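# Move yellow sponges from far aisle shelves to desk

## Task

Bring every yellow sponge from the shelving at the far end of the aisle over to the desk, so that each one rests on the desk on its own at the end rather than being held there by the robot. The robot must not tip over or finish in a leaning state, or the attempt fails.

## Robot and tools

Robot: TidyBot++, a base 0.54 m long, 0.50 m wide and 0.38 m tall on four driven casters, carrying a single seven-joint arm with a two-finger gripper. The shoulder sits 0.12 m ahead of the base centre and 0.68 m above the floor. There are two cameras. base_camera is fixed on the base and looks forward and down, at 644x364 pinhole. wrist_camera is a 644x476 fisheye that looks wherever the hand points. At the start the arm is folded with the hand pointing down. In that pose it sticks out up to 0.08 m past the front of the base, and the elbow reaches up to 1.15 m high.

Frames: the base frame has its origin on the floor under the base centre, with x forward, y left and z up. hand_pose is reported in this frame. It is the point midway between the finger pads; its z axis runs out along the fingers, and its y axis is the direction in which they open and close. The odometry frame is the base frame as it was when the scene began. Heading is positive to the left and runs from -3.142 to 3.142. base_tilt, in degrees, is positive when the robot leans forward or right. Expect about 1 degree of fixed bias in tilt and some drift in odometry, which counts wheel slip as travel.

execute_actions: its actions argument is a list holding one action, or no action to just read the state and pictures. An action may contain base, joints or both, plus an optional speeds. base holds exactly one relative move, measured from where the base last reported itself: translate_m (metres, -2 to 2, positive forward), strafe_m (metres, -2 to 2, positive left), or rotate_rad (radians, -6.3 to 6.3, positive counter-clockwise seen from above). These are offsets, not places to go to. joints is a dictionary of absolute targets in radians, keyed by name. joint_1_rad turns the whole arm about the vertical, and positive is clockwise from above, which is the opposite sense to rotate_rad. joint_2_rad is the shoulder, -2.249 to 2.249. joint_3_rad turns the upper arm about its axis. joint_4_rad is the elbow, -2.579 to 2.579. joint_5_rad turns the forearm about its axis. joint_6_rad is the wrist, -2.099 to 2.099. joint_7_rad turns the hand about its axis; at 1.57, with the hand pointing down, the fingers open left and right. Joints 1, 3, 5 and 7 have no limit but take the shorter way round, so turn them in steps under half a turn. gripper_pos is a scale from 0 (open, gap about 85 mm) to 1 (closed); the gap is roughly 85 x (1 - gripper_pos) mm. speeds caps the top speed of that action's base motion only: translate_m and strafe_m from 0.05 to 0.5 m/s, rotate_rad from 0.1 to 1.57 rad/s, and the default is the top of each range. A base move that would need more than 8.667 s is refused, and one action runs at most 15 s. Any unknown key or out-of-range value refuses the whole call, and nothing moves. cameras lists base_camera, wrist_camera or all. If it is left out or null you get every camera; [] gives none. A joint or base left out of an action may keep pushing toward its earlier target.

wait: seconds, from 0 to 10. It commands nothing new and returns the same report as an empty action. zoom_image: camera plus region [x0, y0, x1, y1] in pixels of that camera's latest full image, with the origin at the top left and at most 504x504. finished_scene: scene, the number of the scene being closed. It cannot be undone and reports whether the goal was met.

Arm geometry: the upper arm is 0.42 m, the forearm 0.31 m and the hand 0.31 m. With joint_1_rad 0, joint_3_rad 3.14 and joint_5_rad 0, the arm moves in the vertical x-z plane. Angles from vertical (forward positive) are: upper arm = j2, forearm = j2 - j4, hand = j2 - j4 - j6. The hand point lies ahead of the shoulder by the sum of length*sin(angle) and above it by the sum of length*cos(angle). A downward-pointing hand can reach at most about 0.94 m above the floor, and only near the base. Closed fingertips reach about 20 mm beyond the hand point.

Result lines: base_status and joint_status show how each motion ended. done means it arrived; for the base it only means the wheels turned as far as commanded, even if the base was blocked. off_target means it stopped short and may still push. contact_stop and time_out mean it gave up its target and holds where it stopped. not_followed, or joint command not followed with a cause line, means a self-collision check held back the arm targets; a gripper target is still carried out. on_its_own reports motion you did not command. limit_stop_at_motor_heat appears after overheating; resend the target. The report also gives joint_positions, hand_pose, base_odometry, base_tilt, and motor_effort in percent with the peak of the last action in brackets. It carries Motor temperatures per arm joint and a pictures line naming the images in order. Gripper at 1 reading done means nothing was grasped; off_target at some reading means an object stopped the fingers.

Accuracy: friction leaves joints slightly off, and the hand lands a centimetre or two from where the targets predict. To correct, send each joint its last command plus (desired angle minus read angle). A held load makes the arm sag; never command a loaded joint to its current reading. Trust the camera images over hand_pose.

Avoid: driving while the arm is caught on something about 0.8 m or higher, which can tip the robot; pulling sideways on a raised hand; and ramming the base, which keeps pushing hard. Also avoid hits that trip the torque sensors: joints 1 to 4 fault at 104.5 N m (warning 56.7), joints 5 to 7 at 51.3 (warning 29.4). A fault freezes the arm for 10 s. ARM HIT flags the arm striking the base or itself; no check stops it from hitting the base. Motors heat while holding a load, including while you think, since the robot keeps your last command meanwhile. MOTOR HOT appears from 60 °C, and at 75 °C an OVER-TEMPERATURE FAULT lets the arm sink. Set sponges down gently and do not drop or knock things over. Something may occasionally nudge a loose object.

Each tool is called after "Emit:" as a command line: name --argument value for each argument, lists and objects as JSON in quotes; but a table of rows of numbers goes row by row, as --pt "numbers of a row", without its own name.

## Session

Emit:
execute_actions --actions '[]'

Scene clock: 0.00 s.
Motor temperatures (°C, as the motors report them): [36 34 31 35 48 38 43]
base_odometry: x=+0.000 y=+0.000 heading=+0.000 (m, m, rad; odometry frame)
base_tilt: forward=-0.1 right=-0.1 (deg)
base_status: not commanded
joint_positions: joint_1_rad=-0.034 joint_2_rad=-0.304 joint_3_rad=+3.121 joint_4_rad=-2.534 joint_5_rad=+0.045 joint_6_rad=-0.833 joint_7_rad=+1.559 gripper_pos=+0.000
joint_status: not commanded
motor_effort: joint_1_rad=+1 joint_2_rad=-3 joint_3_rad=+0 joint_4_rad=+14 joint_5_rad=+0 joint_6_rad=+0 joint_7_rad=+0 (%)
hand_pose: x=+0.2660 y=-0.0018 z=+0.5804 quat_wxyz=(+0.019, +0.998, +0.035, +0.040) (m; base frame)
pictures: base_camera, wrist_camera
Images, in order (width x height): base_camera 644x364, wrist_camera 644x476.

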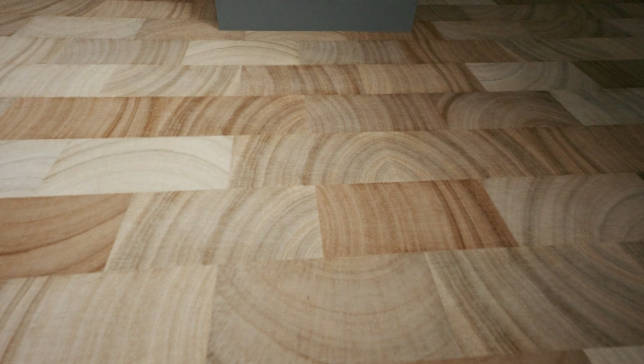

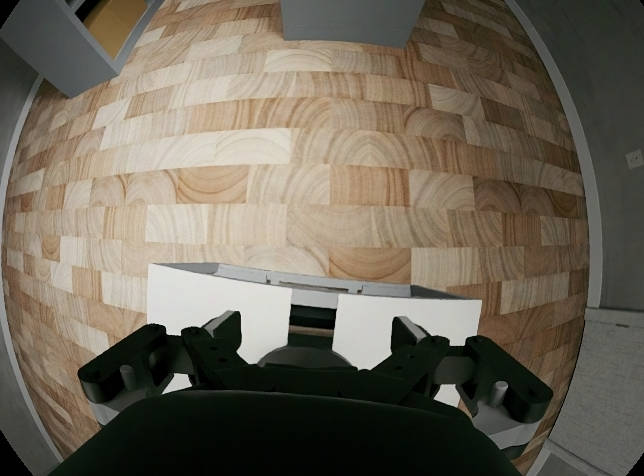

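Emit:
execute_actions --actions '[{"base":{"strafe_m":0.65},"joints":{"joint_6_rad":0.4,"joint_1_rad":0,"joint_5_rad":0}}]'

Scene clock: 4.30 s.
Motor temperatures (°C, as the motors report them): [36 34 31 35 48 38 43]
base_odometry: x=+0.001 y=+0.650 heading=+0.000 (m, m, rad; odometry frame)
base_tilt: forward=-0.1 right=-0.1 (deg)
base_status: done
joint_positions: joint_1_rad=-0.020 joint_2_rad=-0.304 joint_3_rad=+3.121 joint_4_rad=-2.533 joint_5_rad=+0.034 joint_6_rad=+0.396 joint_7_rad=+1.559 gripper_pos=+0.000
joint_status: all done
motor_effort: joint_1_rad=+1(1) joint_2_rad=-8(8) joint_3_rad=+1(2) joint_4_rad=+18(19) joint_5_rad=+0(1) joint_6_rad=+8(8) joint_7_rad=+0(0) (%)
hand_pose: x=+0.5415 y=+0.0227 z=+0.8098 quat_wxyz=(-0.009, +0.793, +0.029, +0.608) (m; base frame)
pictures: base_camera, wrist_camera
camera_calibration (this result's frames):
wrist_camera: T_world_to_cam=[[0.0525412, -0.996429, 0.0660923, -0.0657153], [-0.240351, -0.0768562, -0.967639, 0.972008], [0.969263, 0.0349556, -0.243531, -0.193177], [0, 0, 0, 1]] pos_world=[0.424315, 0.0159768, 0.897852]
Images, in order (width x height): base_camera 644x364, wrist_camera 644x476.

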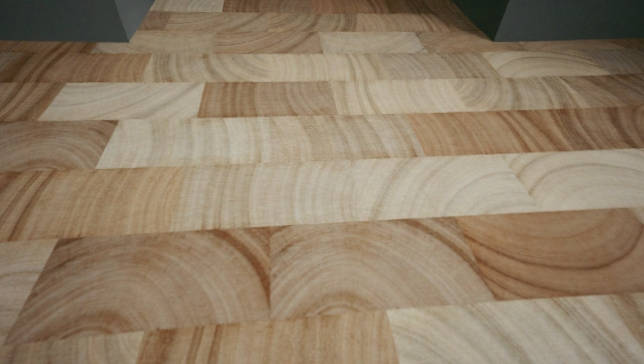

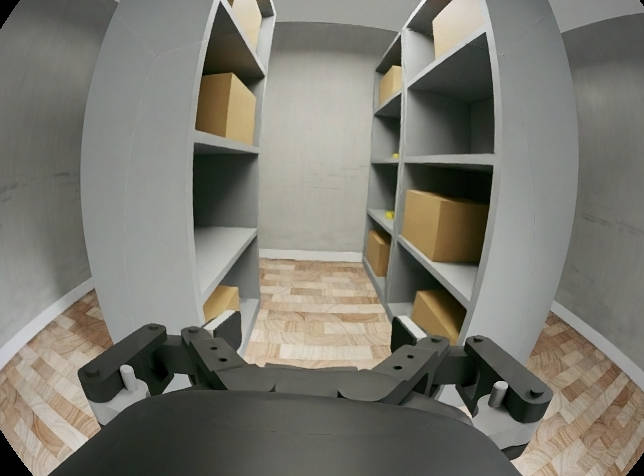

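Emit:
execute_actions --actions '[{"base":{"translate_m":1.5}}]'

Scene clock: 10.77 s.
Motor temperatures (°C, as the motors report them): [36 34 31 35 48 38 43]
base_odometry: x=+1.501 y=+0.650 heading=+0.000 (m, m, rad; odometry frame)
base_tilt: forward=-0.1 right=-0.1 (deg)
base_status: done
joint_positions: joint_1_rad=-0.020 joint_2_rad=-0.304 joint_3_rad=+3.121 joint_4_rad=-2.533 joint_5_rad=+0.034 joint_6_rad=+0.396 joint_7_rad=+1.559 gripper_pos=+0.000
joint_status: not commanded
motor_effort: joint_1_rad=+0(0) joint_2_rad=-8(10) joint_3_rad=+0(0) joint_4_rad=+19(20) joint_5_rad=+0(1) joint_6_rad=+8(8) joint_7_rad=+0(0) (%)
hand_pose: x=+0.5415 y=+0.0225 z=+0.8098 quat_wxyz=(-0.009, +0.793, +0.029, +0.608) (m; base frame)
pictures: base_camera, wrist_camera
camera_calibration (this result's frames):
wrist_camera: T_world_to_cam=[[0.0522082, -0.996457, 0.0659428, -0.0655268], [-0.240376, -0.0766307, -0.96765, 0.972004], [0.969275, 0.0346682, -0.243525, -0.193153], [0, 0, 0, 1]] pos_world=[0.424286, 0.0158871, 0.897843]
Images, in order (width x height): base_camera 644x364, wrist_camera 644x476.

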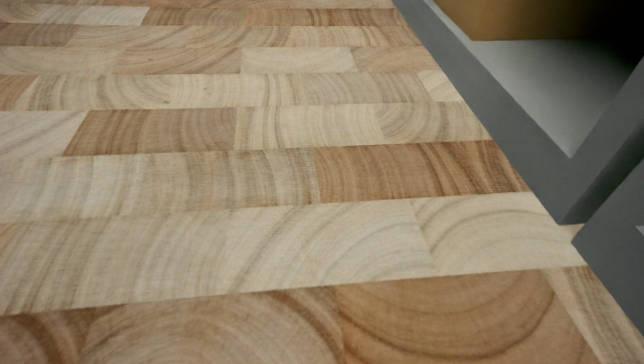

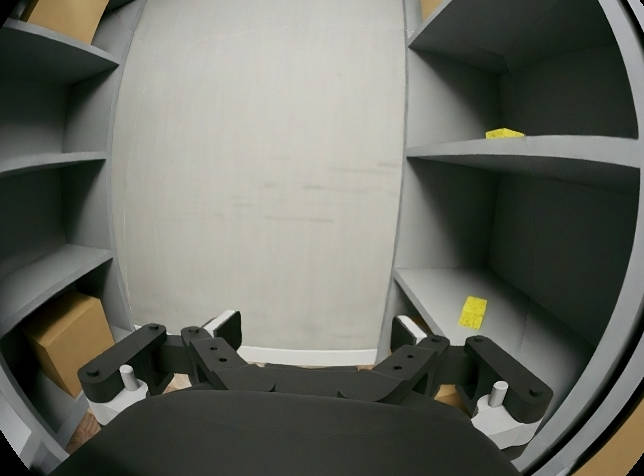

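Emit:
execute_actions --actions '[{"base":{"rotate_rad":0.07}}]' --cameras '[]'

Emit:
execute_actions --actions '[{"base":{"translate_m":0.85},"joints":{"joint_6_rad":0.0}}]' --cameras '[]'

Emit:
execute_actions --actions '[{"base":{"strafe_m":0.35}}]' --cameras '[]'

Emit:
execute_actions --actions '[{"joints":{"joint_1_rad":1.57,"joint_6_rad":0.4,"joint_3_rad":3.15,"joint_5_rad":-0.03}}]'

Scene clock: 14.43 s.
Motor temperatures (°C, as the motors report them): [36 34 31 35 48 38 43]
base_odometry: x=+1.501 y=+0.650 heading=+0.069 (m, m, rad; odometry frame)
base_tilt: forward=-0.1 right=-0.1 (deg)
base_status: done
joint_positions: joint_1_rad=-0.016 joint_2_rad=-0.304 joint_3_rad=+3.121 joint_4_rad=-2.533 joint_5_rad=+0.033 joint_6_rad=+0.396 joint_7_rad=+1.559 gripper_pos=+0.000
joint_status: not commanded
motor_effort: joint_1_rad=+0(1) joint_2_rad=-8(8) joint_3_rad=+0(2) joint_4_rad=+19(19) joint_5_rad=+0(1) joint_6_rad=+8(8) joint_7_rad=+0(0) (%)
hand_pose: x=+0.5416 y=+0.0211 z=+0.8098 quat_wxyz=(-0.008, +0.793, +0.027, +0.608) (m; base frame)
pictures: none
No camera images: the call's "cameras" was empty. Leave "cameras" out to get every camera's image.

Scene clock: 17.47 s.
Motor temperatures (°C, as the motors report them): [36 34 31 35 48 38 43]
base_odometry: x=+2.349 y=+0.710 heading=+0.070 (m, m, rad; odometry frame)
base_tilt: forward=-0.1 right=-0.1 (deg)
base_status: done
joint_positions: joint_1_rad=-0.016 joint_2_rad=-0.304 joint_3_rad=+3.121 joint_4_rad=-2.540 joint_5_rad=+0.033 joint_6_rad=+0.002 joint_7_rad=+1.559 gripper_pos=+0.000
joint_status: all done
motor_effort: joint_1_rad=+0(1) joint_2_rad=-6(8) joint_3_rad=+0(1) joint_4_rad=+18(21) joint_5_rad=+0(1) joint_6_rad=+6(9) joint_7_rad=+0(0) (%)
hand_pose: x=+0.4854 y=+0.0145 z=+0.6978 quat_wxyz=(+0.000, +0.898, +0.027, +0.439) (m; base frame)
pictures: none
No camera images: the call's "cameras" was empty. Leave "cameras" out to get every camera's image.

Scene clock: 19.43 s.
Motor temperatures (°C, as the motors report them): [36 34 31 35 48 38 43]
base_odometry: x=+2.324 y=+1.059 heading=+0.070 (m, m, rad; odometry frame)
base_tilt: forward=-0.1 right=-0.1 (deg)
base_status: done
joint_positions: joint_1_rad=-0.016 joint_2_rad=-0.304 joint_3_rad=+3.121 joint_4_rad=-2.540 joint_5_rad=+0.033 joint_6_rad=+0.002 joint_7_rad=+1.559 gripper_pos=+0.000
joint_status: not commanded
motor_effort: joint_1_rad=+1(1) joint_2_rad=-6(7) joint_3_rad=+0(2) joint_4_rad=+17(17) joint_5_rad=+0(1) joint_6_rad=+6(6) joint_7_rad=+0(0) (%)
hand_pose: x=+0.4854 y=+0.0145 z=+0.6978 quat_wxyz=(+0.000, +0.898, +0.027, +0.439) (m; base frame)
pictures: none
No camera images: the call's "cameras" was empty. Leave "cameras" out to get every camera's image.

Scene clock: 22.23 s.
Motor temperatures (°C, as the motors report them): [36 34 31 35 48 38 43]
base_odometry: x=+2.324 y=+1.059 heading=+0.070 (m, m, rad; odometry frame)
base_tilt: forward=-0.2 right=-0.1 (deg)
base_status: not commanded
joint_positions: joint_1_rad=+1.552 joint_2_rad=-0.304 joint_3_rad=+3.123 joint_4_rad=-2.540 joint_5_rad=+0.004 joint_6_rad=+0.376 joint_7_rad=+1.559 gripper_pos=+0.000
joint_status: all done
motor_effort: joint_1_rad=+0(0) joint_2_rad=-8(8) joint_3_rad=+1(0) joint_4_rad=+18(19) joint_5_rad=+0(1) joint_6_rad=+8(8) joint_7_rad=+0(0) (%)
hand_pose: x=+0.1365 y=-0.4193 z=+0.8006 quat_wxyz=(+0.415, +0.576, -0.557, +0.431) (m; base frame)
pictures: base_camera, wrist_camera
camera_calibration (this result's frames):
wrist_camera: T_world_to_cam=[[-0.998594, -0.0321666, 0.0421411, 0.0827714], [-0.0492292, 0.267648, -0.962258, 0.945773], [0.0196736, -0.96298, -0.268855, -0.0559395], [0, 0, 0, 1]] pos_world=[0.130315, -0.30434, 0.89155]
Images, in order (width x height): base_camera 644x364, wrist_camera 644x476.

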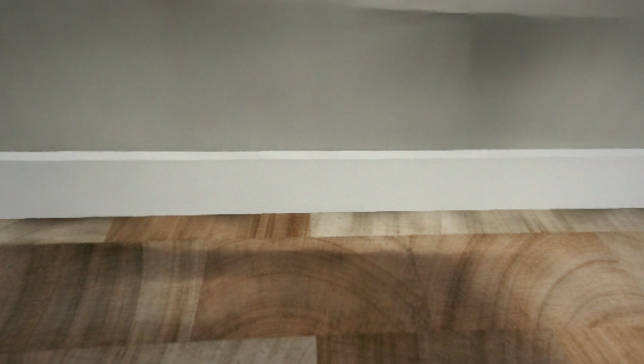

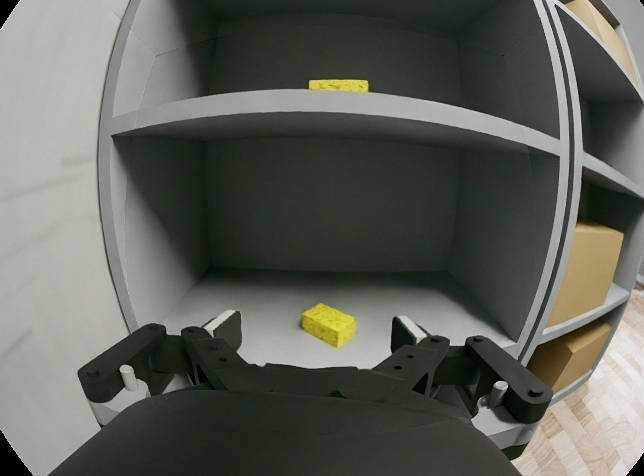

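Emit:
execute_actions --actions '[{"joints":{"joint_2_rad":-0.1,"joint_4_rad":-1.3,"joint_6_rad":-0.9}}]' --cameras '["wrist_camera"]'

Scene clock: 26.33 s.
Motor temperatures (°C, as the motors report them): [36 34 31 35 48 38 43]
base_odometry: x=+2.324 y=+1.059 heading=+0.070 (m, m, rad; odometry frame)
base_tilt: forward=-0.1 right=-0.1 (deg)
base_status: not commanded
joint_positions: joint_1_rad=+1.552 joint_2_rad=-0.127 joint_3_rad=+3.123 joint_4_rad=-1.311 joint_5_rad=+0.004 joint_6_rad=-0.876 joint_7_rad=+1.559 gripper_pos=+0.000
joint_status: all done
motor_effort: joint_1_rad=+0(0) joint_2_rad=-16(15) joint_3_rad=+0(0) joint_4_rad=+20(23) joint_5_rad=+0(0) joint_6_rad=+7(9) joint_7_rad=+0(0) (%)
hand_pose: x=+0.1390 y=-0.5122 z=+1.0712 quat_wxyz=(+0.357, +0.614, -0.598, +0.370) (m; base frame)
pictures: wrist_camera
camera_calibration (this result's frames):
wrist_camera: T_world_to_cam=[[-0.998559, -0.0356716, 0.0400949, 0.0712782], [-0.0519413, 0.454506, -0.889228, 1.24899], [0.0134968, -0.890029, -0.455704, 0.165692], [0, 0, 0, 1]] pos_world=[0.133813, -0.41766, 1.18328]
Images, in order (width x height): wrist_camera 644x476.

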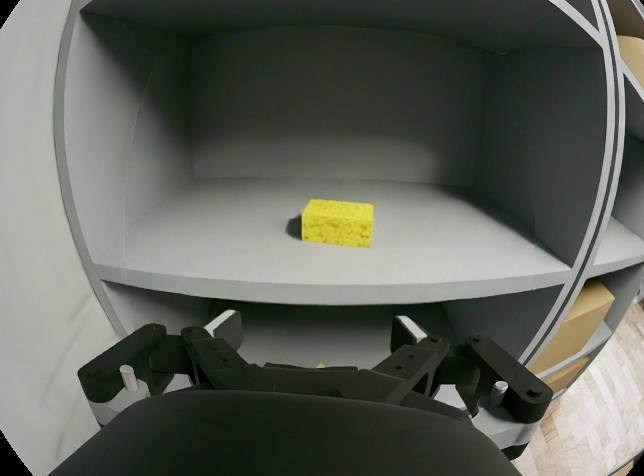

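Emit:
execute_actions --actions '[{"base":{"translate_m":-0.13},"joints":{"joint_2_rad":0.42,"joint_4_rad":-0.25,"joint_6_rad":-2.03,"joint_7_rad":3.14}}]' --cameras '[]'

Emit:
execute_actions --actions '[{"base":{"strafe_m":-0.1}}]'

Scene clock: 33.10 s.
Motor temperatures (°C, as the motors report them): [36 34 31 35 48 38 43]
base_odometry: x=+2.195 y=+1.050 heading=+0.070 (m, m, rad; odometry frame)
base_tilt: forward=-0.1 right=-0.1 (deg)
base_status: done
joint_positions: joint_1_rad=+1.559 joint_2_rad=+0.398 joint_3_rad=+3.133 joint_4_rad=-0.263 joint_5_rad=+0.001 joint_6_rad=-2.008 joint_7_rad=+3.117 gripper_pos=+0.000
joint_status: all done
motor_effort: joint_1_rad=+1(1) joint_2_rad=-27(27) joint_3_rad=-1(2) joint_4_rad=+13(22) joint_5_rad=+0(1) joint_6_rad=+3(7) joint_7_rad=+0(0) (%)
hand_pose: x=+0.1288 y=-0.4975 z=+1.0408 quat_wxyz=(+0.234, +0.972, -0.003, +0.007) (m; base frame)
pictures: none
No camera images: the call's "cameras" was empty. Leave "cameras" out to get every camera's image.

Scene clock: 34.37 s.
Motor temperatures (°C, as the motors report them): [36 34 31 35 48 38 43]
base_odometry: x=+2.201 y=+0.950 heading=+0.069 (m, m, rad; odometry frame)
base_tilt: forward=-0.1 right=-0.1 (deg)
base_status: done
joint_positions: joint_1_rad=+1.559 joint_2_rad=+0.418 joint_3_rad=+3.133 joint_4_rad=-0.261 joint_5_rad=+0.001 joint_6_rad=-2.009 joint_7_rad=+3.117 gripper_pos=+0.000
joint_status: not commanded
motor_effort: joint_1_rad=+0(0) joint_2_rad=-29(31) joint_3_rad=-1(1) joint_4_rad=+13(13) joint_5_rad=-1(0) joint_6_rad=+3(4) joint_7_rad=+0(0) (%)
hand_pose: x=+0.1289 y=-0.5043 z=+1.0315 quat_wxyz=(+0.225, +0.974, -0.003, +0.006) (m; base frame)
pictures: base_camera, wrist_camera
camera_calibration (this result's frames):
wrist_camera: T_world_to_cam=[[0.0337755, -0.891041, 0.452665, -0.92694], [-0.999039, -0.0427636, -0.00963418, 0.173621], [0.0279421, -0.451905, -0.891629, 0.823551], [0, 0, 0, 1]] pos_world=[0.18175, -0.44635, 1.15557]
Images, in order (width x height): base_camera 644x364, wrist_camera 644x476.

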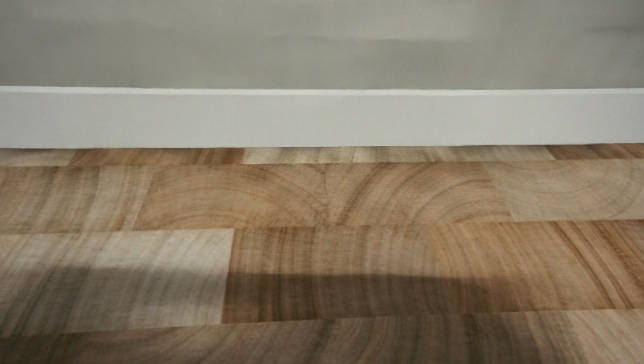

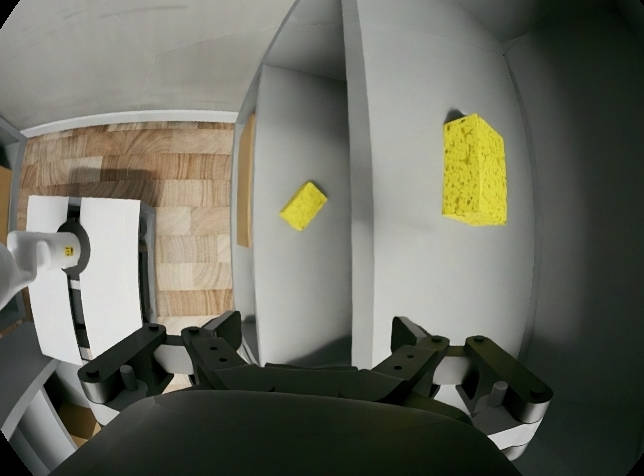

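Emit:
execute_actions --actions '[{"base":{"strafe_m":-0.175},"speeds":{"strafe_m":0.15}}]' --cameras '["wrist_camera"]'

Scene clock: 37.47 s.
Motor temperatures (°C, as the motors report them): [36 34 31 35 48 38 43]
base_odometry: x=+2.213 y=+0.776 heading=+0.069 (m, m, rad; odometry frame)
base_tilt: forward=-0.1 right=-0.1 (deg)
base_status: done
joint_positions: joint_1_rad=+1.559 joint_2_rad=+0.419 joint_3_rad=+3.133 joint_4_rad=-0.260 joint_5_rad=+0.001 joint_6_rad=-2.010 joint_7_rad=+3.117 gripper_pos=+0.000
joint_status: not commanded
motor_effort: joint_1_rad=+0(0) joint_2_rad=-28(33) joint_3_rad=-1(0) joint_4_rad=+13(14) joint_5_rad=+0(1) joint_6_rad=+3(4) joint_7_rad=+0(0) (%)
hand_pose: x=+0.1289 y=-0.5045 z=+1.0312 quat_wxyz=(+0.225, +0.974, -0.003, +0.006) (m; base frame)
pictures: wrist_camera
camera_calibration (this result's frames):
wrist_camera: T_world_to_cam=[[0.0337776, -0.891383, 0.451991, -0.926467], [-0.999039, -0.0427553, -0.00965998, 0.17364], [0.0279358, -0.451231, -0.89197, 0.823878], [0, 0, 0, 1]] pos_world=[0.181751, -0.446654, 1.15531]
Images, in order (width x height): wrist_camera 644x476.

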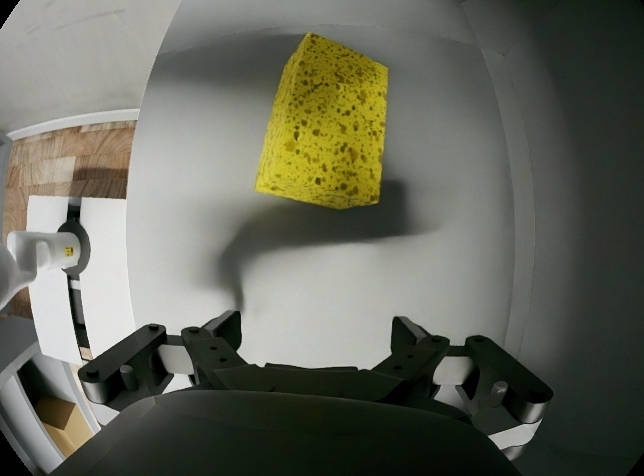

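Emit:
execute_actions --actions '[{"base":{"translate_m":0.12},"speeds":{"translate_m":0.15}}]' --cameras '[]'

Emit:
execute_actions --actions '[{"base":{"strafe_m":-0.02},"joints":{"joint_6_rad":-2.095,"joint_2_rad":0.45}}]' --cameras '["wrist_camera"]'

Scene clock: 40.83 s.
Motor temperatures (°C, as the motors report them): [36 34 31 35 48 38 43]
base_odometry: x=+2.333 y=+0.784 heading=+0.069 (m, m, rad; odometry frame)
base_tilt: forward=-0.1 right=-0.1 (deg)
base_status: done
joint_positions: joint_1_rad=+1.561 joint_2_rad=+0.419 joint_3_rad=+3.133 joint_4_rad=-0.260 joint_5_rad=+0.000 joint_6_rad=-2.010 joint_7_rad=+3.117 gripper_pos=+0.000
joint_status: not commanded
motor_effort: joint_1_rad=-1(2) joint_2_rad=-28(29) joint_3_rad=-1(2) joint_4_rad=+13(13) joint_5_rad=+0(1) joint_6_rad=+3(3) joint_7_rad=+0(0) (%)
hand_pose: x=+0.1282 y=-0.5045 z=+1.0312 quat_wxyz=(+0.225, +0.974, -0.003, +0.007) (m; base frame)
pictures: none
No camera images: the call's "cameras" was empty. Leave "cameras" out to get every camera's image.

Scene clock: 41.67 s.
Motor temperatures (°C, as the motors report them): [36 34 31 35 48 38 43]
base_odometry: x=+2.335 y=+0.764 heading=+0.069 (m, m, rad; odometry frame)
base_tilt: forward=-0.1 right=-0.1 (deg)
base_status: done
joint_positions: joint_1_rad=+1.561 joint_2_rad=+0.439 joint_3_rad=+3.133 joint_4_rad=-0.255 joint_5_rad=+0.000 joint_6_rad=-2.074 joint_7_rad=+3.117 gripper_pos=+0.000
joint_status: all done
motor_effort: joint_1_rad=+0(1) joint_2_rad=-29(32) joint_3_rad=-1(1) joint_4_rad=+13(14) joint_5_rad=+0(0) joint_6_rad=+2(4) joint_7_rad=+0(0) (%)
hand_pose: x=+0.1280 y=-0.4932 z=+1.0145 quat_wxyz=(+0.185, +0.983, -0.003, +0.006) (m; base frame)
pictures: wrist_camera
camera_calibration (this result's frames):
wrist_camera: T_world_to_cam=[[0.0332361, -0.924915, 0.378717, -0.850905], [-0.999089, -0.0408998, -0.0122071, 0.176544], [0.0267799, -0.377966, -0.925432, 0.884261], [0, 0, 0, 1]] pos_world=[0.180983, -0.445574, 1.14273]
Images, in order (width x height): wrist_camera 644x476.

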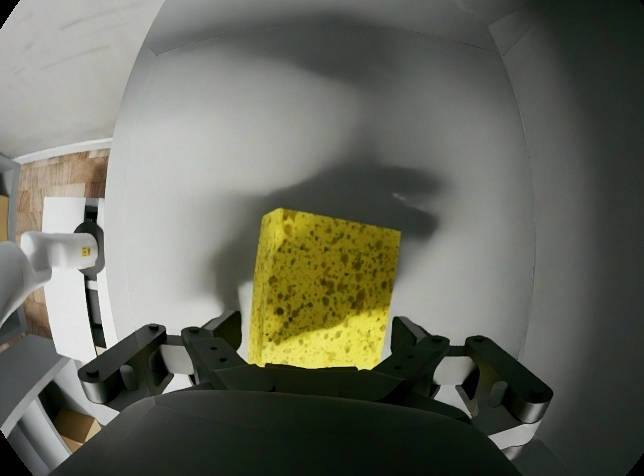

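Emit:
execute_actions --actions '[{"joints":{"gripper_pos":1}}]' --cameras '[]'

Emit:
execute_actions --actions '[{"joints":{"joint_2_rad":0.35}}]' --cameras '["wrist_camera"]'

Scene clock: 44.70 s.
Motor temperatures (°C, as the motors report them): [36 34 31 35 48 38 43]
base_odometry: x=+2.335 y=+0.764 heading=+0.069 (m, m, rad; odometry frame)
base_tilt: forward=-0.1 right=-0.1 (deg)
base_status: not commanded
joint_positions: joint_1_rad=+1.561 joint_2_rad=+0.428 joint_3_rad=+3.133 joint_4_rad=-0.239 joint_5_rad=-0.003 joint_6_rad=-2.075 joint_7_rad=+3.117 gripper_pos=+0.346
joint_status: gripper_pos off_target (ended at +0.346, target +1.000)
motor_effort: joint_1_rad=+0(3) joint_2_rad=-23(29) joint_3_rad=+0(1) joint_4_rad=+10(12) joint_5_rad=+0(2) joint_6_rad=+3(4) joint_7_rad=+0(0) (%)
hand_pose: x=+0.1287 y=-0.4899 z=+1.0249 quat_wxyz=(+0.198, +0.980, -0.002, +0.007) (m; base frame)
pictures: none
No camera images: the call's "cameras" was empty. Leave "cameras" out to get every camera's image.

Scene clock: 45.80 s.
Motor temperatures (°C, as the motors report them): [36 34 31 35 48 38 43]
base_odometry: x=+2.335 y=+0.764 heading=+0.069 (m, m, rad; odometry frame)
base_tilt: forward=-0.1 right=-0.1 (deg)
base_status: not commanded
joint_positions: joint_1_rad=+1.561 joint_2_rad=+0.364 joint_3_rad=+3.133 joint_4_rad=-0.246 joint_5_rad=-0.003 joint_6_rad=-2.075 joint_7_rad=+3.117 gripper_pos=+0.346
joint_status: all done
motor_effort: joint_1_rad=+0(1) joint_2_rad=-25(32) joint_3_rad=-1(1) joint_4_rad=+13(14) joint_5_rad=-1(0) joint_6_rad=+3(3) joint_7_rad=+0(0) (%)
hand_pose: x=+0.1285 y=-0.4668 z=+1.0533 quat_wxyz=(+0.226, +0.974, -0.002, +0.007) (m; base frame)
pictures: wrist_camera
camera_calibration (this result's frames):
wrist_camera: T_world_to_cam=[[0.0342224, -0.890146, 0.454388, -0.904815], [-0.998959, -0.0441918, -0.0113348, 0.176158], [0.0301698, -0.453527, -0.890732, 0.857897], [0, 0, 0, 1]] pos_world=[0.181057, -0.408554, 1.17729]
Images, in order (width x height): wrist_camera 644x476.

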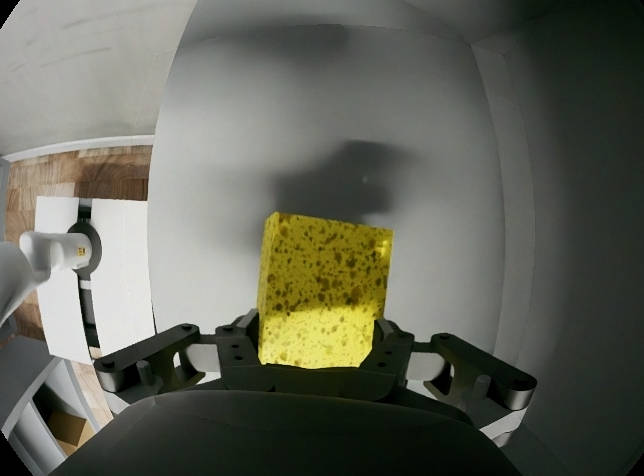

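Emit:
execute_actions --actions '[{"base":{"strafe_m":0.06},"joints":{"joint_2_rad":-0.25}}]' --cameras '[]'

Emit:
execute_actions --actions '[{"joints":{"joint_1_rad":3.14,"joint_7_rad":1.57}}]' --cameras '["wrist_camera"]'

Scene clock: 49.23 s.
Motor temperatures (°C, as the motors report them): [36 34 31 35 48 38 43]
base_odometry: x=+2.331 y=+0.824 heading=+0.069 (m, m, rad; odometry frame)
base_tilt: forward=-0.1 right=-0.1 (deg)
base_status: done
joint_positions: joint_1_rad=+1.561 joint_2_rad=-0.250 joint_3_rad=+3.133 joint_4_rad=-0.248 joint_5_rad=-0.003 joint_6_rad=-2.075 joint_7_rad=+3.117 gripper_pos=+0.346
joint_status: all done
motor_effort: joint_1_rad=+1(1) joint_2_rad=+5(30) joint_3_rad=+0(1) joint_4_rad=+5(14) joint_5_rad=+0(1) joint_6_rad=+7(8) joint_7_rad=+0(1) (%)
hand_pose: x=+0.1255 y=-0.1680 z=+1.2538 quat_wxyz=(+0.509, +0.861, -0.001, +0.011) (m; base frame)
pictures: none
No camera images: the call's "cameras" was empty. Leave "cameras" out to get every camera's image.

Scene clock: 52.03 s.
Motor temperatures (°C, as the motors report them): [36 34 31 35 48 38 43]
base_odometry: x=+2.331 y=+0.824 heading=+0.069 (m, m, rad; odometry frame)
base_tilt: forward=-0.1 right=-0.1 (deg)
base_status: not commanded
joint_positions: joint_1_rad=+3.121 joint_2_rad=-0.250 joint_3_rad=+3.133 joint_4_rad=-0.248 joint_5_rad=-0.003 joint_6_rad=-2.075 joint_7_rad=+1.594 gripper_pos=+0.346
joint_status: all done
motor_effort: joint_1_rad=+0(0) joint_2_rad=+5(6) joint_3_rad=+0(0) joint_4_rad=+5(5) joint_5_rad=+0(0) joint_6_rad=+7(7) joint_7_rad=+0(0) (%)
hand_pose: x=-0.0489 y=-0.0084 z=+1.2538 quat_wxyz=(+0.509, +0.024, -0.860, +0.001) (m; base frame)
pictures: wrist_camera
camera_calibration (this result's frames):
wrist_camera: T_world_to_cam=[[-0.0502008, 0.996507, 0.066731, -0.0840854], [0.464442, 0.0824439, -0.881758, 1.18541], [-0.88418, -0.0132723, -0.466958, 0.677384], [0, 0, 0, 1]] pos_world=[0.0441538, -0.00494786, 1.36717]
Images, in order (width x height): wrist_camera 644x476.

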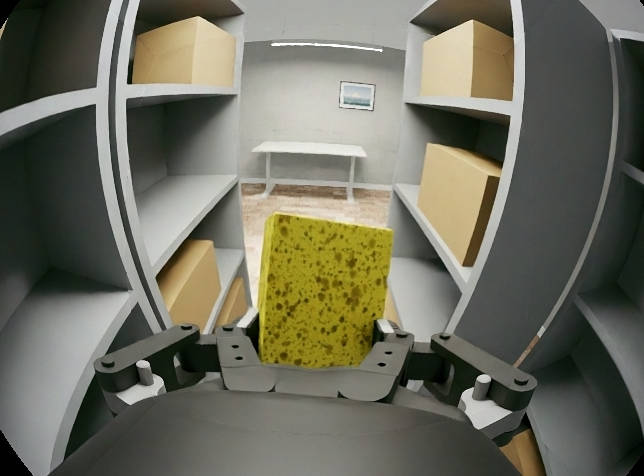

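Emit:
execute_actions --actions '[{"base":{"translate_m":-2}}]'

Emit:
execute_actions --actions '[{"base":{"translate_m":-0.6}}]' --cameras '["wrist_camera"]'

Scene clock: 59.53 s.
Motor temperatures (°C, as the motors report them): [36 34 31 35 48 38 43]
base_odometry: x=+0.335 y=+0.686 heading=+0.069 (m, m, rad; odometry frame)
base_tilt: forward=-0.1 right=-0.1 (deg)
base_status: done
joint_positions: joint_1_rad=+3.121 joint_2_rad=-0.248 joint_3_rad=+3.133 joint_4_rad=-0.248 joint_5_rad=-0.003 joint_6_rad=-2.076 joint_7_rad=+1.594 gripper_pos=+0.346
joint_status: not commanded
motor_effort: joint_1_rad=+1(0) joint_2_rad=+3(9) joint_3_rad=+0(1) joint_4_rad=+6(6) joint_5_rad=+0(0) joint_6_rad=+7(8) joint_7_rad=+0(0) (%)
hand_pose: x=-0.0498 y=-0.0084 z=+1.2535 quat_wxyz=(+0.508, +0.024, -0.861, +0.001) (m; base frame)
pictures: base_camera, wrist_camera
camera_calibration (this result's frames):
wrist_camera: T_world_to_cam=[[-0.0503125, 0.996505, 0.0666832, -0.0840366], [0.46592, 0.082476, -0.880975, 1.18464], [-0.883395, -0.013255, -0.468441, 0.678388], [0, 0, 0, 1]] pos_world=[0.04311, -0.00496937, 1.36703]
Images, in order (width x height): base_camera 644x364, wrist_camera 644x476.

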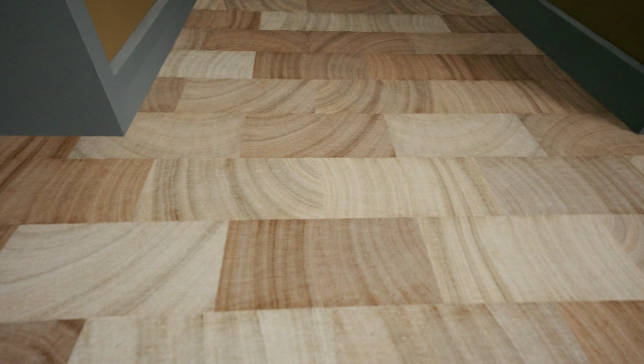

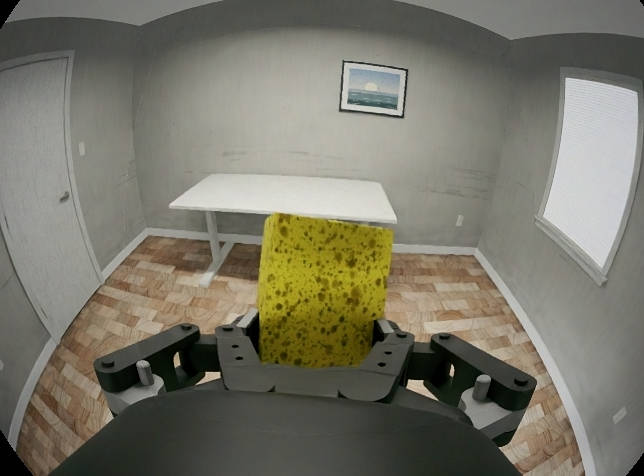

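Scene clock: 62.10 s.
Motor temperatures (°C, as the motors report them): [36 34 31 35 48 38 43]
base_odometry: x=-0.263 y=+0.645 heading=+0.069 (m, m, rad; odometry frame)
base_tilt: forward=-0.1 right=-0.1 (deg)
base_status: done
joint_positions: joint_1_rad=+3.121 joint_2_rad=-0.251 joint_3_rad=+3.133 joint_4_rad=-0.248 joint_5_rad=-0.003 joint_6_rad=-2.076 joint_7_rad=+1.594 gripper_pos=+0.346
joint_status: not commanded
motor_effort: joint_1_rad=+0(0) joint_2_rad=+3(9) joint_3_rad=+1(0) joint_4_rad=+5(6) joint_5_rad=+0(0) joint_6_rad=+7(8) joint_7_rad=+0(0) (%)
hand_pose: x=-0.0484 y=-0.0084 z=+1.2538 quat_wxyz=(+0.509, +0.024, -0.860, +0.001) (m; base frame)
pictures: wrist_camera
camera_calibration (this result's frames):
wrist_camera: T_world_to_cam=[[-0.0501627, 0.996508, 0.0667507, -0.0840984], [0.463946, 0.0824361, -0.88202, 1.18554], [-0.884442, -0.0132758, -0.466461, 0.677225], [0, 0, 0, 1]] pos_world=[0.0447205, -0.00493593, 1.36718]
Images, in order (width x height): wrist_camera 644x476.

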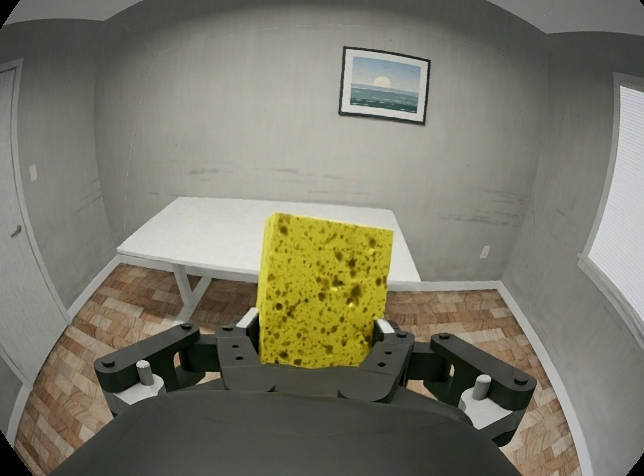

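Emit:
execute_actions --actions '[{"base":{"translate_m":-0.38},"joints":{"joint_1_rad":2.85,"joint_2_rad":0.7,"joint_4_rad":-0.4,"joint_6_rad":-1.55,"joint_7_rad":3.14}}]' --cameras '["wrist_camera"]'

Scene clock: 66.07 s.
Motor temperatures (°C, as the motors report them): [36 34 31 35 48 38 43]
base_odometry: x=-0.643 y=+0.619 heading=+0.069 (m, m, rad; odometry frame)
base_tilt: forward=-0.2 right=-0.1 (deg)
base_status: done
joint_positions: joint_1_rad=+2.866 joint_2_rad=+0.699 joint_3_rad=+3.133 joint_4_rad=-0.394 joint_5_rad=-0.003 joint_6_rad=-1.574 joint_7_rad=+3.118 gripper_pos=+0.347
joint_status: all done
motor_effort: joint_1_rad=+0(0) joint_2_rad=-42(46) joint_3_rad=-1(1) joint_4_rad=+18(19) joint_5_rad=+0(1) joint_6_rad=+3(8) joint_7_rad=+0(1) (%)
hand_pose: x=-0.5455 y=-0.1938 z=+0.8716 quat_wxyz=(+0.192, +0.770, -0.593, -0.136) (m; base frame)
pictures: wrist_camera
camera_calibration (this result's frames):
wrist_camera: T_world_to_cam=[[-0.842888, -0.260474, 0.470843, -0.926961], [-0.302489, 0.953046, -0.014275, 0.0885909], [-0.445016, -0.154457, -0.882102, 0.631482], [0, 0, 0, 1]] pos_world=[-0.473507, -0.228343, 0.994748]
Images, in order (width x height): wrist_camera 644x476.

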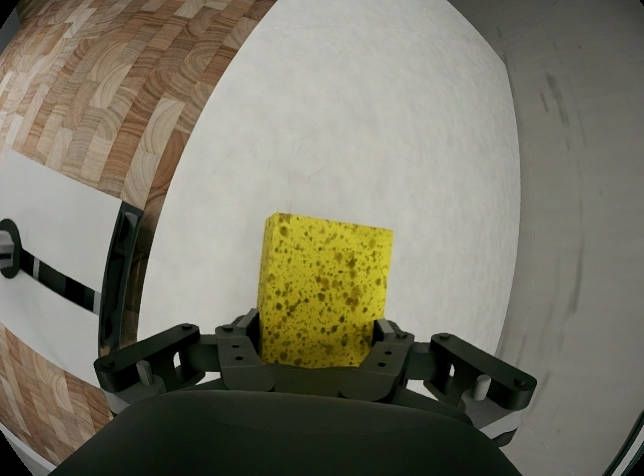

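Emit:
execute_actions --actions '[{"joints":{"joint_2_rad":0.82,"joint_6_rad":-1.52}}]' --cameras '[]'

Emit:
execute_actions --actions '[{"joints":{"joint_2_rad":0.86}}]' --cameras '["wrist_camera"]'

Scene clock: 68.70 s.
Motor temperatures (°C, as the motors report them): [36 34 31 35 48 38 43]
base_odometry: x=-0.643 y=+0.619 heading=+0.069 (m, m, rad; odometry frame)
base_tilt: forward=-0.2 right=-0.1 (deg)
base_status: not commanded
joint_positions: joint_1_rad=+2.866 joint_2_rad=+0.821 joint_3_rad=+3.133 joint_4_rad=-0.398 joint_5_rad=-0.003 joint_6_rad=-1.544 joint_7_rad=+3.118 gripper_pos=+0.347
joint_status: all done
motor_effort: joint_1_rad=+1(1) joint_2_rad=-46(49) joint_3_rad=-1(1) joint_4_rad=+18(20) joint_5_rad=+0(1) joint_6_rad=+2(3) joint_7_rad=+0(0) (%)
hand_pose: x=-0.5704 y=-0.2008 z=+0.7880 quat_wxyz=(+0.155, +0.778, -0.600, -0.108) (m; base frame)
pictures: none
No camera images: the call's "cameras" was empty. Leave "cameras" out to get every camera's image.

Scene clock: 69.50 s.
Motor temperatures (°C, as the motors report them): [36 34 31 35 48 38 43]
base_odometry: x=-0.643 y=+0.619 heading=+0.069 (m, m, rad; odometry frame)
base_tilt: forward=-0.2 right=-0.1 (deg)
base_status: not commanded
joint_positions: joint_1_rad=+2.866 joint_2_rad=+0.844 joint_3_rad=+3.133 joint_4_rad=-0.398 joint_5_rad=-0.003 joint_6_rad=-1.544 joint_7_rad=+3.118 gripper_pos=+0.347
joint_status: all done
motor_effort: joint_1_rad=+0(0) joint_2_rad=-46(47) joint_3_rad=-1(1) joint_4_rad=+18(19) joint_5_rad=-1(0) joint_6_rad=+2(3) joint_7_rad=+0(0) (%)
hand_pose: x=-0.5726 y=-0.2015 z=+0.7713 quat_wxyz=(+0.146, +0.779, -0.601, -0.101) (m; base frame)
pictures: wrist_camera
camera_calibration (this result's frames):
wrist_camera: T_world_to_cam=[[-0.890709, -0.273652, 0.362977, -0.851415], [-0.300395, 0.953642, -0.0181779, 0.0906182], [-0.341175, -0.125227, -0.931621, 0.63327], [0, 0, 0, 1]] pos_world=[-0.515086, -0.240106, 0.900659]
Images, in order (width x height): wrist_camera 644x476.

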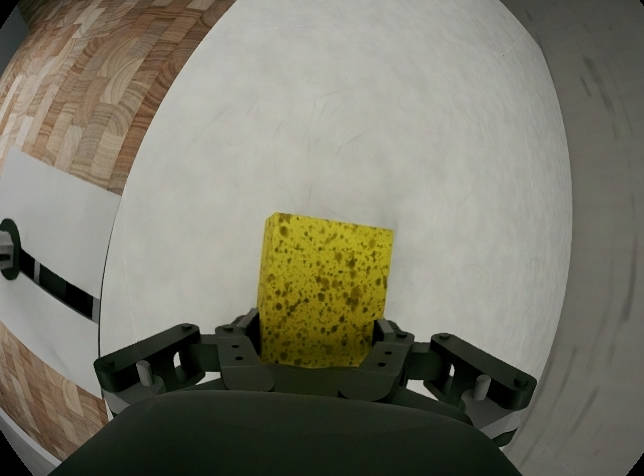

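Emit:
execute_actions --actions '[{"joints":{"joint_2_rad":0.91,"joint_6_rad":-1.47}}]' --cameras '[]'

Scene clock: 73.43 s.
Motor temperatures (°C, as the motors report them): [36 34 31 35 48 38 43]
base_odometry: x=-0.643 y=+0.619 heading=+0.069 (m, m, rad; odometry frame)
base_tilt: forward=-0.2 right=-0.1 (deg)
base_status: not commanded
joint_positions: joint_1_rad=+2.866 joint_2_rad=+0.879 joint_3_rad=+3.133 joint_4_rad=-0.391 joint_5_rad=-0.003 joint_6_rad=-1.491 joint_7_rad=+3.118 gripper_pos=+0.347
joint_status: all done
motor_effort: joint_1_rad=+0(0) joint_2_rad=-37(48) joint_3_rad=-1(2) joint_4_rad=+13(19) joint_5_rad=+0(1) joint_6_rad=+2(3) joint_7_rad=+0(0) (%)
hand_pose: x=-0.5913 y=-0.2068 z=+0.7546 quat_wxyz=(+0.155, +0.777, -0.600, -0.108) (m; base frame)
pictures: none
No camera images: the call's "cameras" was empty. Leave "cameras" out to get every camera's image.

Emit:
execute_actions --actions '[{"joints":{"gripper_pos":0,"joint_2_rad":0.88}}]' --cameras '[]'

Emit:
execute_actions --actions '[{"joints":{"joint_2_rad":0.7}}]' --cameras '["wrist_camera"]'

Emit:
execute_actions --actions '[{"base":{"translate_m":1.0},"joints":{"joint_2_rad":-0.25,"joint_4_rad":-0.25,"joint_6_rad":-2.07,"joint_7_rad":1.57}}]'

Scene clock: 76.77 s.
Motor temperatures (°C, as the motors report them): [36 34 31 35 48 38 43]
base_odometry: x=-0.643 y=+0.619 heading=+0.069 (m, m, rad; odometry frame)
base_tilt: forward=-0.2 right=-0.1 (deg)
base_status: not commanded
joint_positions: joint_1_rad=+2.866 joint_2_rad=+0.879 joint_3_rad=+3.133 joint_4_rad=-0.392 joint_5_rad=-0.003 joint_6_rad=-1.490 joint_7_rad=+3.118 gripper_pos=+0.000
joint_status: all done
motor_effort: joint_1_rad=+1(1) joint_2_rad=-47(47) joint_3_rad=-1(1) joint_4_rad=+18(18) joint_5_rad=+0(1) joint_6_rad=+2(3) joint_7_rad=+0(0) (%)
hand_pose: x=-0.5915 y=-0.2068 z=+0.7545 quat_wxyz=(+0.156, +0.777, -0.600, -0.108) (m; base frame)
pictures: none
No camera images: the call's "cameras" was empty. Leave "cameras" out to get every camera's image.

Scene clock: 78.20 s.
Motor temperatures (°C, as the motors report them): [36 34 31 35 48 38 43]
base_odometry: x=-0.643 y=+0.619 heading=+0.069 (m, m, rad; odometry frame)
base_tilt: forward=-0.2 right=-0.1 (deg)
base_status: not commanded
joint_positions: joint_1_rad=+2.866 joint_2_rad=+0.694 joint_3_rad=+3.133 joint_4_rad=-0.396 joint_5_rad=-0.003 joint_6_rad=-1.490 joint_7_rad=+3.118 gripper_pos=+0.000
joint_status: all done
motor_effort: joint_1_rad=+1(0) joint_2_rad=-42(52) joint_3_rad=-1(1) joint_4_rad=+18(20) joint_5_rad=+0(1) joint_6_rad=+4(4) joint_7_rad=+0(0) (%)
hand_pose: x=-0.5661 y=-0.1997 z=+0.8875 quat_wxyz=(+0.226, +0.761, -0.587, -0.161) (m; base frame)
pictures: wrist_camera
camera_calibration (this result's frames):
wrist_camera: T_world_to_cam=[[-0.80039, -0.24749, 0.546007, -0.993372], [-0.302929, 0.952936, -0.0121232, 0.0860277], [-0.517309, -0.175105, -0.837693, 0.550923], [0, 0, 0, 1]] pos_world=[-0.484027, -0.23136, 1.00494]
Images, in order (width x height): wrist_camera 644x476.

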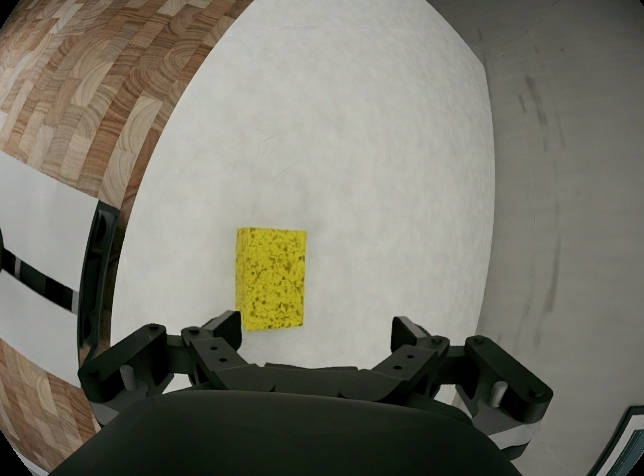

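Scene clock: 81.67 s.
Motor temperatures (°C, as the motors report them): [36 34 31 35 48 38 43]
base_odometry: x=+0.355 y=+0.688 heading=+0.069 (m, m, rad; odometry frame)
base_tilt: forward=-0.1 right=-0.1 (deg)
base_status: done
joint_positions: joint_1_rad=+2.862 joint_2_rad=-0.256 joint_3_rad=+3.133 joint_4_rad=-0.255 joint_5_rad=-0.004 joint_6_rad=-2.049 joint_7_rad=+1.592 gripper_pos=+0.000
joint_status: all done
motor_effort: joint_1_rad=+0(2) joint_2_rad=+5(47) joint_3_rad=+0(2) joint_4_rad=+5(20) joint_5_rad=+0(1) joint_6_rad=+7(8) joint_7_rad=+0(0) (%)
hand_pose: x=-0.0425 y=-0.0518 z=+1.2602 quat_wxyz=(+0.515, +0.134, -0.844, +0.069) (m; base frame)
pictures: base_camera, wrist_camera
camera_calibration (this result's frames):
wrist_camera: T_world_to_cam=[[-0.302294, 0.95094, 0.0658143, -0.0528541], [0.406152, 0.190959, -0.89363, 1.20983], [-0.862357, -0.243409, -0.443952, 0.645463], [0, 0, 0, 1]] pos_world=[0.0492667, -0.0236562, 1.37117]
Images, in order (width x height): base_camera 644x364, wrist_camera 644x476.

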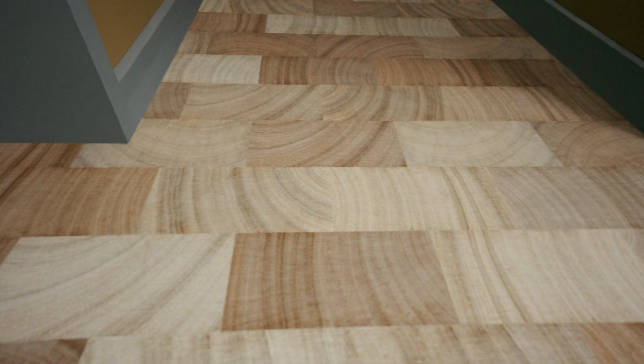

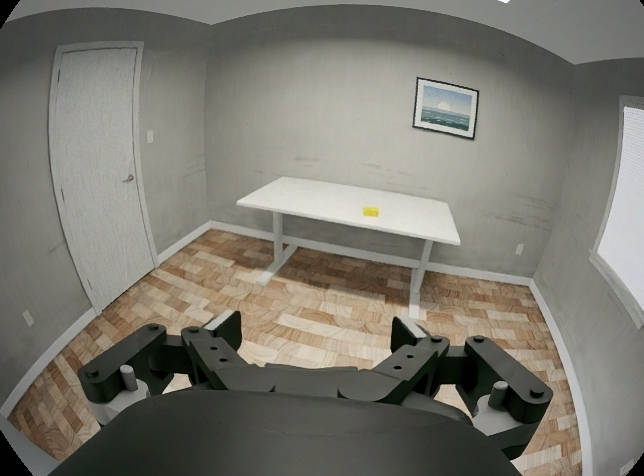

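Emit:
execute_actions --actions '[{"base":{"translate_m":1.97},"joints":{"joint_1_rad":1.55}}]' --cameras '[]'

Emit:
execute_actions --actions '[{"base":{"strafe_m":0.3}}]' --cameras '[]'

Emit:
execute_actions --actions '[{"joints":{"joint_2_rad":0.7,"joint_4_rad":-1.25,"joint_6_rad":-1.6}}]' --cameras '[]'

Emit:
execute_actions --actions '[{"joints":{"joint_6_rad":-0.8}}]'

Scene clock: 89.90 s.
Motor temperatures (°C, as the motors report them): [36 34 31 35 48 38 43]
base_odometry: x=+2.320 y=+0.824 heading=+0.069 (m, m, rad; odometry frame)
base_tilt: forward=-0.1 right=-0.1 (deg)
base_status: done
joint_positions: joint_1_rad=+1.569 joint_2_rad=-0.252 joint_3_rad=+3.133 joint_4_rad=-0.255 joint_5_rad=-0.004 joint_6_rad=-2.049 joint_7_rad=+1.592 gripper_pos=+0.000
joint_status: all done
motor_effort: joint_1_rad=+1(0) joint_2_rad=+4(6) joint_3_rad=+0(1) joint_4_rad=+5(6) joint_5_rad=+0(0) joint_6_rad=+7(7) joint_7_rad=+0(0) (%)
hand_pose: x=+0.1245 y=-0.1721 z=+1.2595 quat_wxyz=(+0.368, +0.616, -0.594, +0.364) (m; base frame)
pictures: none
No camera images: the call's "cameras" was empty. Leave "cameras" out to get every camera's image.

Scene clock: 91.80 s.
Motor temperatures (°C, as the motors report them): [36 34 31 35 48 38 43]
base_odometry: x=+2.300 y=+1.124 heading=+0.069 (m, m, rad; odometry frame)
base_tilt: forward=-0.1 right=-0.1 (deg)
base_status: done
joint_positions: joint_1_rad=+1.569 joint_2_rad=-0.258 joint_3_rad=+3.133 joint_4_rad=-0.254 joint_5_rad=-0.004 joint_6_rad=-2.049 joint_7_rad=+1.592 gripper_pos=+0.000
joint_status: not commanded
motor_effort: joint_1_rad=+0(1) joint_2_rad=+3(10) joint_3_rad=+0(1) joint_4_rad=+5(7) joint_5_rad=+0(0) joint_6_rad=+7(8) joint_7_rad=+0(0) (%)
hand_pose: x=+0.1245 y=-0.1681 z=+1.2608 quat_wxyz=(+0.371, +0.615, -0.592, +0.367) (m; base frame)
pictures: none
No camera images: the call's "cameras" was empty. Leave "cameras" out to get every camera's image.

Scene clock: 94.10 s.
Motor temperatures (°C, as the motors report them): [36 34 31 35 48 38 43]
base_odometry: x=+2.300 y=+1.124 heading=+0.069 (m, m, rad; odometry frame)
base_tilt: forward=-0.1 right=-0.1 (deg)
base_status: not commanded
joint_positions: joint_1_rad=+1.569 joint_2_rad=+0.685 joint_3_rad=+3.133 joint_4_rad=-1.240 joint_5_rad=-0.004 joint_6_rad=-1.624 joint_7_rad=+1.592 gripper_pos=+0.000
joint_status: all done
motor_effort: joint_1_rad=+0(1) joint_2_rad=-38(43) joint_3_rad=-1(1) joint_4_rad=+14(17) joint_5_rad=+0(0) joint_6_rad=-4(8) joint_7_rad=+0(0) (%)
hand_pose: x=+0.1257 y=-0.4377 z=+0.6127 quat_wxyz=(-0.147, +0.703, -0.682, -0.139) (m; base frame)
pictures: none
No camera images: the call's "cameras" was empty. Leave "cameras" out to get every camera's image.

Scene clock: 95.43 s.
Motor temperatures (°C, as the motors report them): [36 34 31 35 48 38 43]
base_odometry: x=+2.300 y=+1.124 heading=+0.069 (m, m, rad; odometry frame)
base_tilt: forward=-0.2 right=-0.1 (deg)
base_status: not commanded
joint_positions: joint_1_rad=+1.569 joint_2_rad=+0.685 joint_3_rad=+3.133 joint_4_rad=-1.243 joint_5_rad=-0.004 joint_6_rad=-0.804 joint_7_rad=+1.592 gripper_pos=+0.000
joint_status: all done
motor_effort: joint_1_rad=+0(0) joint_2_rad=-41(42) joint_3_rad=-1(1) joint_4_rad=+18(19) joint_5_rad=+0(0) joint_6_rad=+3(3) joint_7_rad=+0(0) (%)
hand_pose: x=+0.1274 y=-0.6847 z=+0.6121 quat_wxyz=(+0.142, +0.701, -0.683, +0.146) (m; base frame)
pictures: base_camera, wrist_camera
camera_calibration (this result's frames):
wrist_camera: T_world_to_cam=[[-0.997792, -0.059188, 0.0301305, 0.0618596], [-0.0663505, 0.908451, -0.412691, 0.939542], [-0.00294577, -0.413779, -0.910373, 0.409622], [0, 0, 0, 1]] pos_world=[0.125269, -0.680373, 0.758785]
Images, in order (width x height): base_camera 644x364, wrist_camera 644x476.

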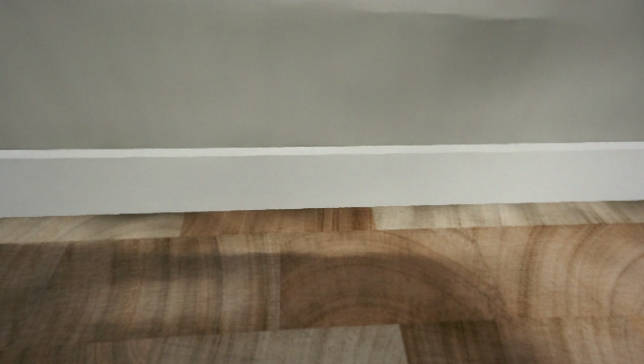

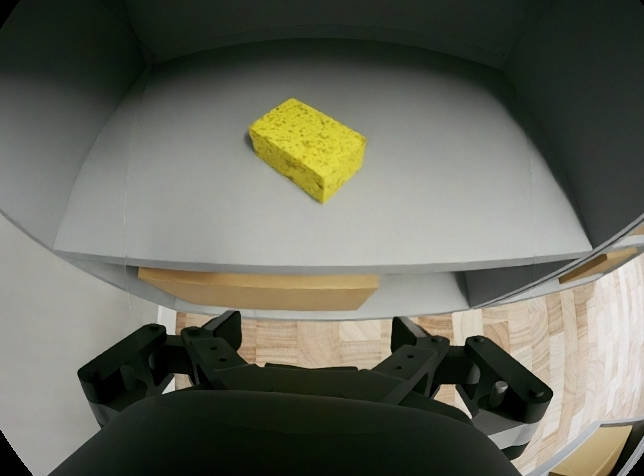

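Emit:
execute_actions --actions '[{"base":{"translate_m":0.018},"joints":{"joint_7_rad":2.44}}]' --cameras '[]'

Emit:
execute_actions --actions '[{"base":{"strafe_m":-0.17},"speeds":{"strafe_m":0.15}}]' --cameras '["wrist_camera"]'

Scene clock: 98.23 s.
Motor temperatures (°C, as the motors report them): [36 34 31 35 48 38 43]
base_odometry: x=+2.318 y=+1.125 heading=+0.069 (m, m, rad; odometry frame)
base_tilt: forward=-0.1 right=-0.1 (deg)
base_status: done
joint_positions: joint_1_rad=+1.555 joint_2_rad=+0.685 joint_3_rad=+3.134 joint_4_rad=-1.243 joint_5_rad=-0.004 joint_6_rad=-0.804 joint_7_rad=+2.434 gripper_pos=+0.000
joint_status: all done
motor_effort: joint_1_rad=+0(4) joint_2_rad=-41(44) joint_3_rad=-1(4) joint_4_rad=+18(19) joint_5_rad=+0(1) joint_6_rad=+3(3) joint_7_rad=+0(1) (%)
hand_pose: x=+0.1365 y=-0.6845 z=+0.6121 quat_wxyz=(+0.188, +0.921, -0.331, +0.076) (m; base frame)
pictures: none
No camera images: the call's "cameras" was empty. Leave "cameras" out to get every camera's image.

Scene clock: 100.00 s.
Motor temperatures (°C, as the motors report them): [36 34 31 35 48 38 43]
base_odometry: x=+2.330 y=+0.955 heading=+0.069 (m, m, rad; odometry frame)
base_tilt: forward=-0.1 right=-0.1 (deg)
base_status: done
joint_positions: joint_1_rad=+1.555 joint_2_rad=+0.686 joint_3_rad=+3.134 joint_4_rad=-1.243 joint_5_rad=-0.004 joint_6_rad=-0.804 joint_7_rad=+2.434 gripper_pos=+0.000
joint_status: not commanded
motor_effort: joint_1_rad=+0(1) joint_2_rad=-42(45) joint_3_rad=-1(3) joint_4_rad=+18(19) joint_5_rad=+0(1) joint_6_rad=+3(3) joint_7_rad=+0(0) (%)
hand_pose: x=+0.1365 y=-0.6843 z=+0.6116 quat_wxyz=(+0.188, +0.922, -0.331, +0.076) (m; base frame)
pictures: wrist_camera
camera_calibration (this result's frames):
wrist_camera: T_world_to_cam=[[-0.605799, -0.727932, 0.321128, -0.618105], [-0.795376, 0.544148, -0.266983, 0.700706], [0.0196043, -0.417155, -0.908624, 0.40284], [0, 0, 0, 1]] pos_world=[0.17498, -0.663179, 0.751598]
Images, in order (width x height): wrist_camera 644x476.

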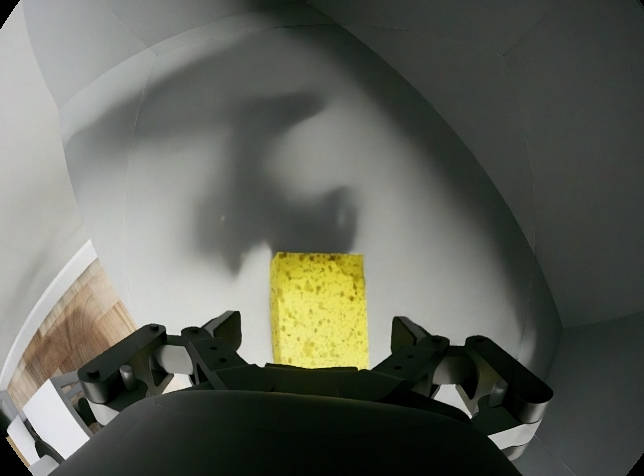

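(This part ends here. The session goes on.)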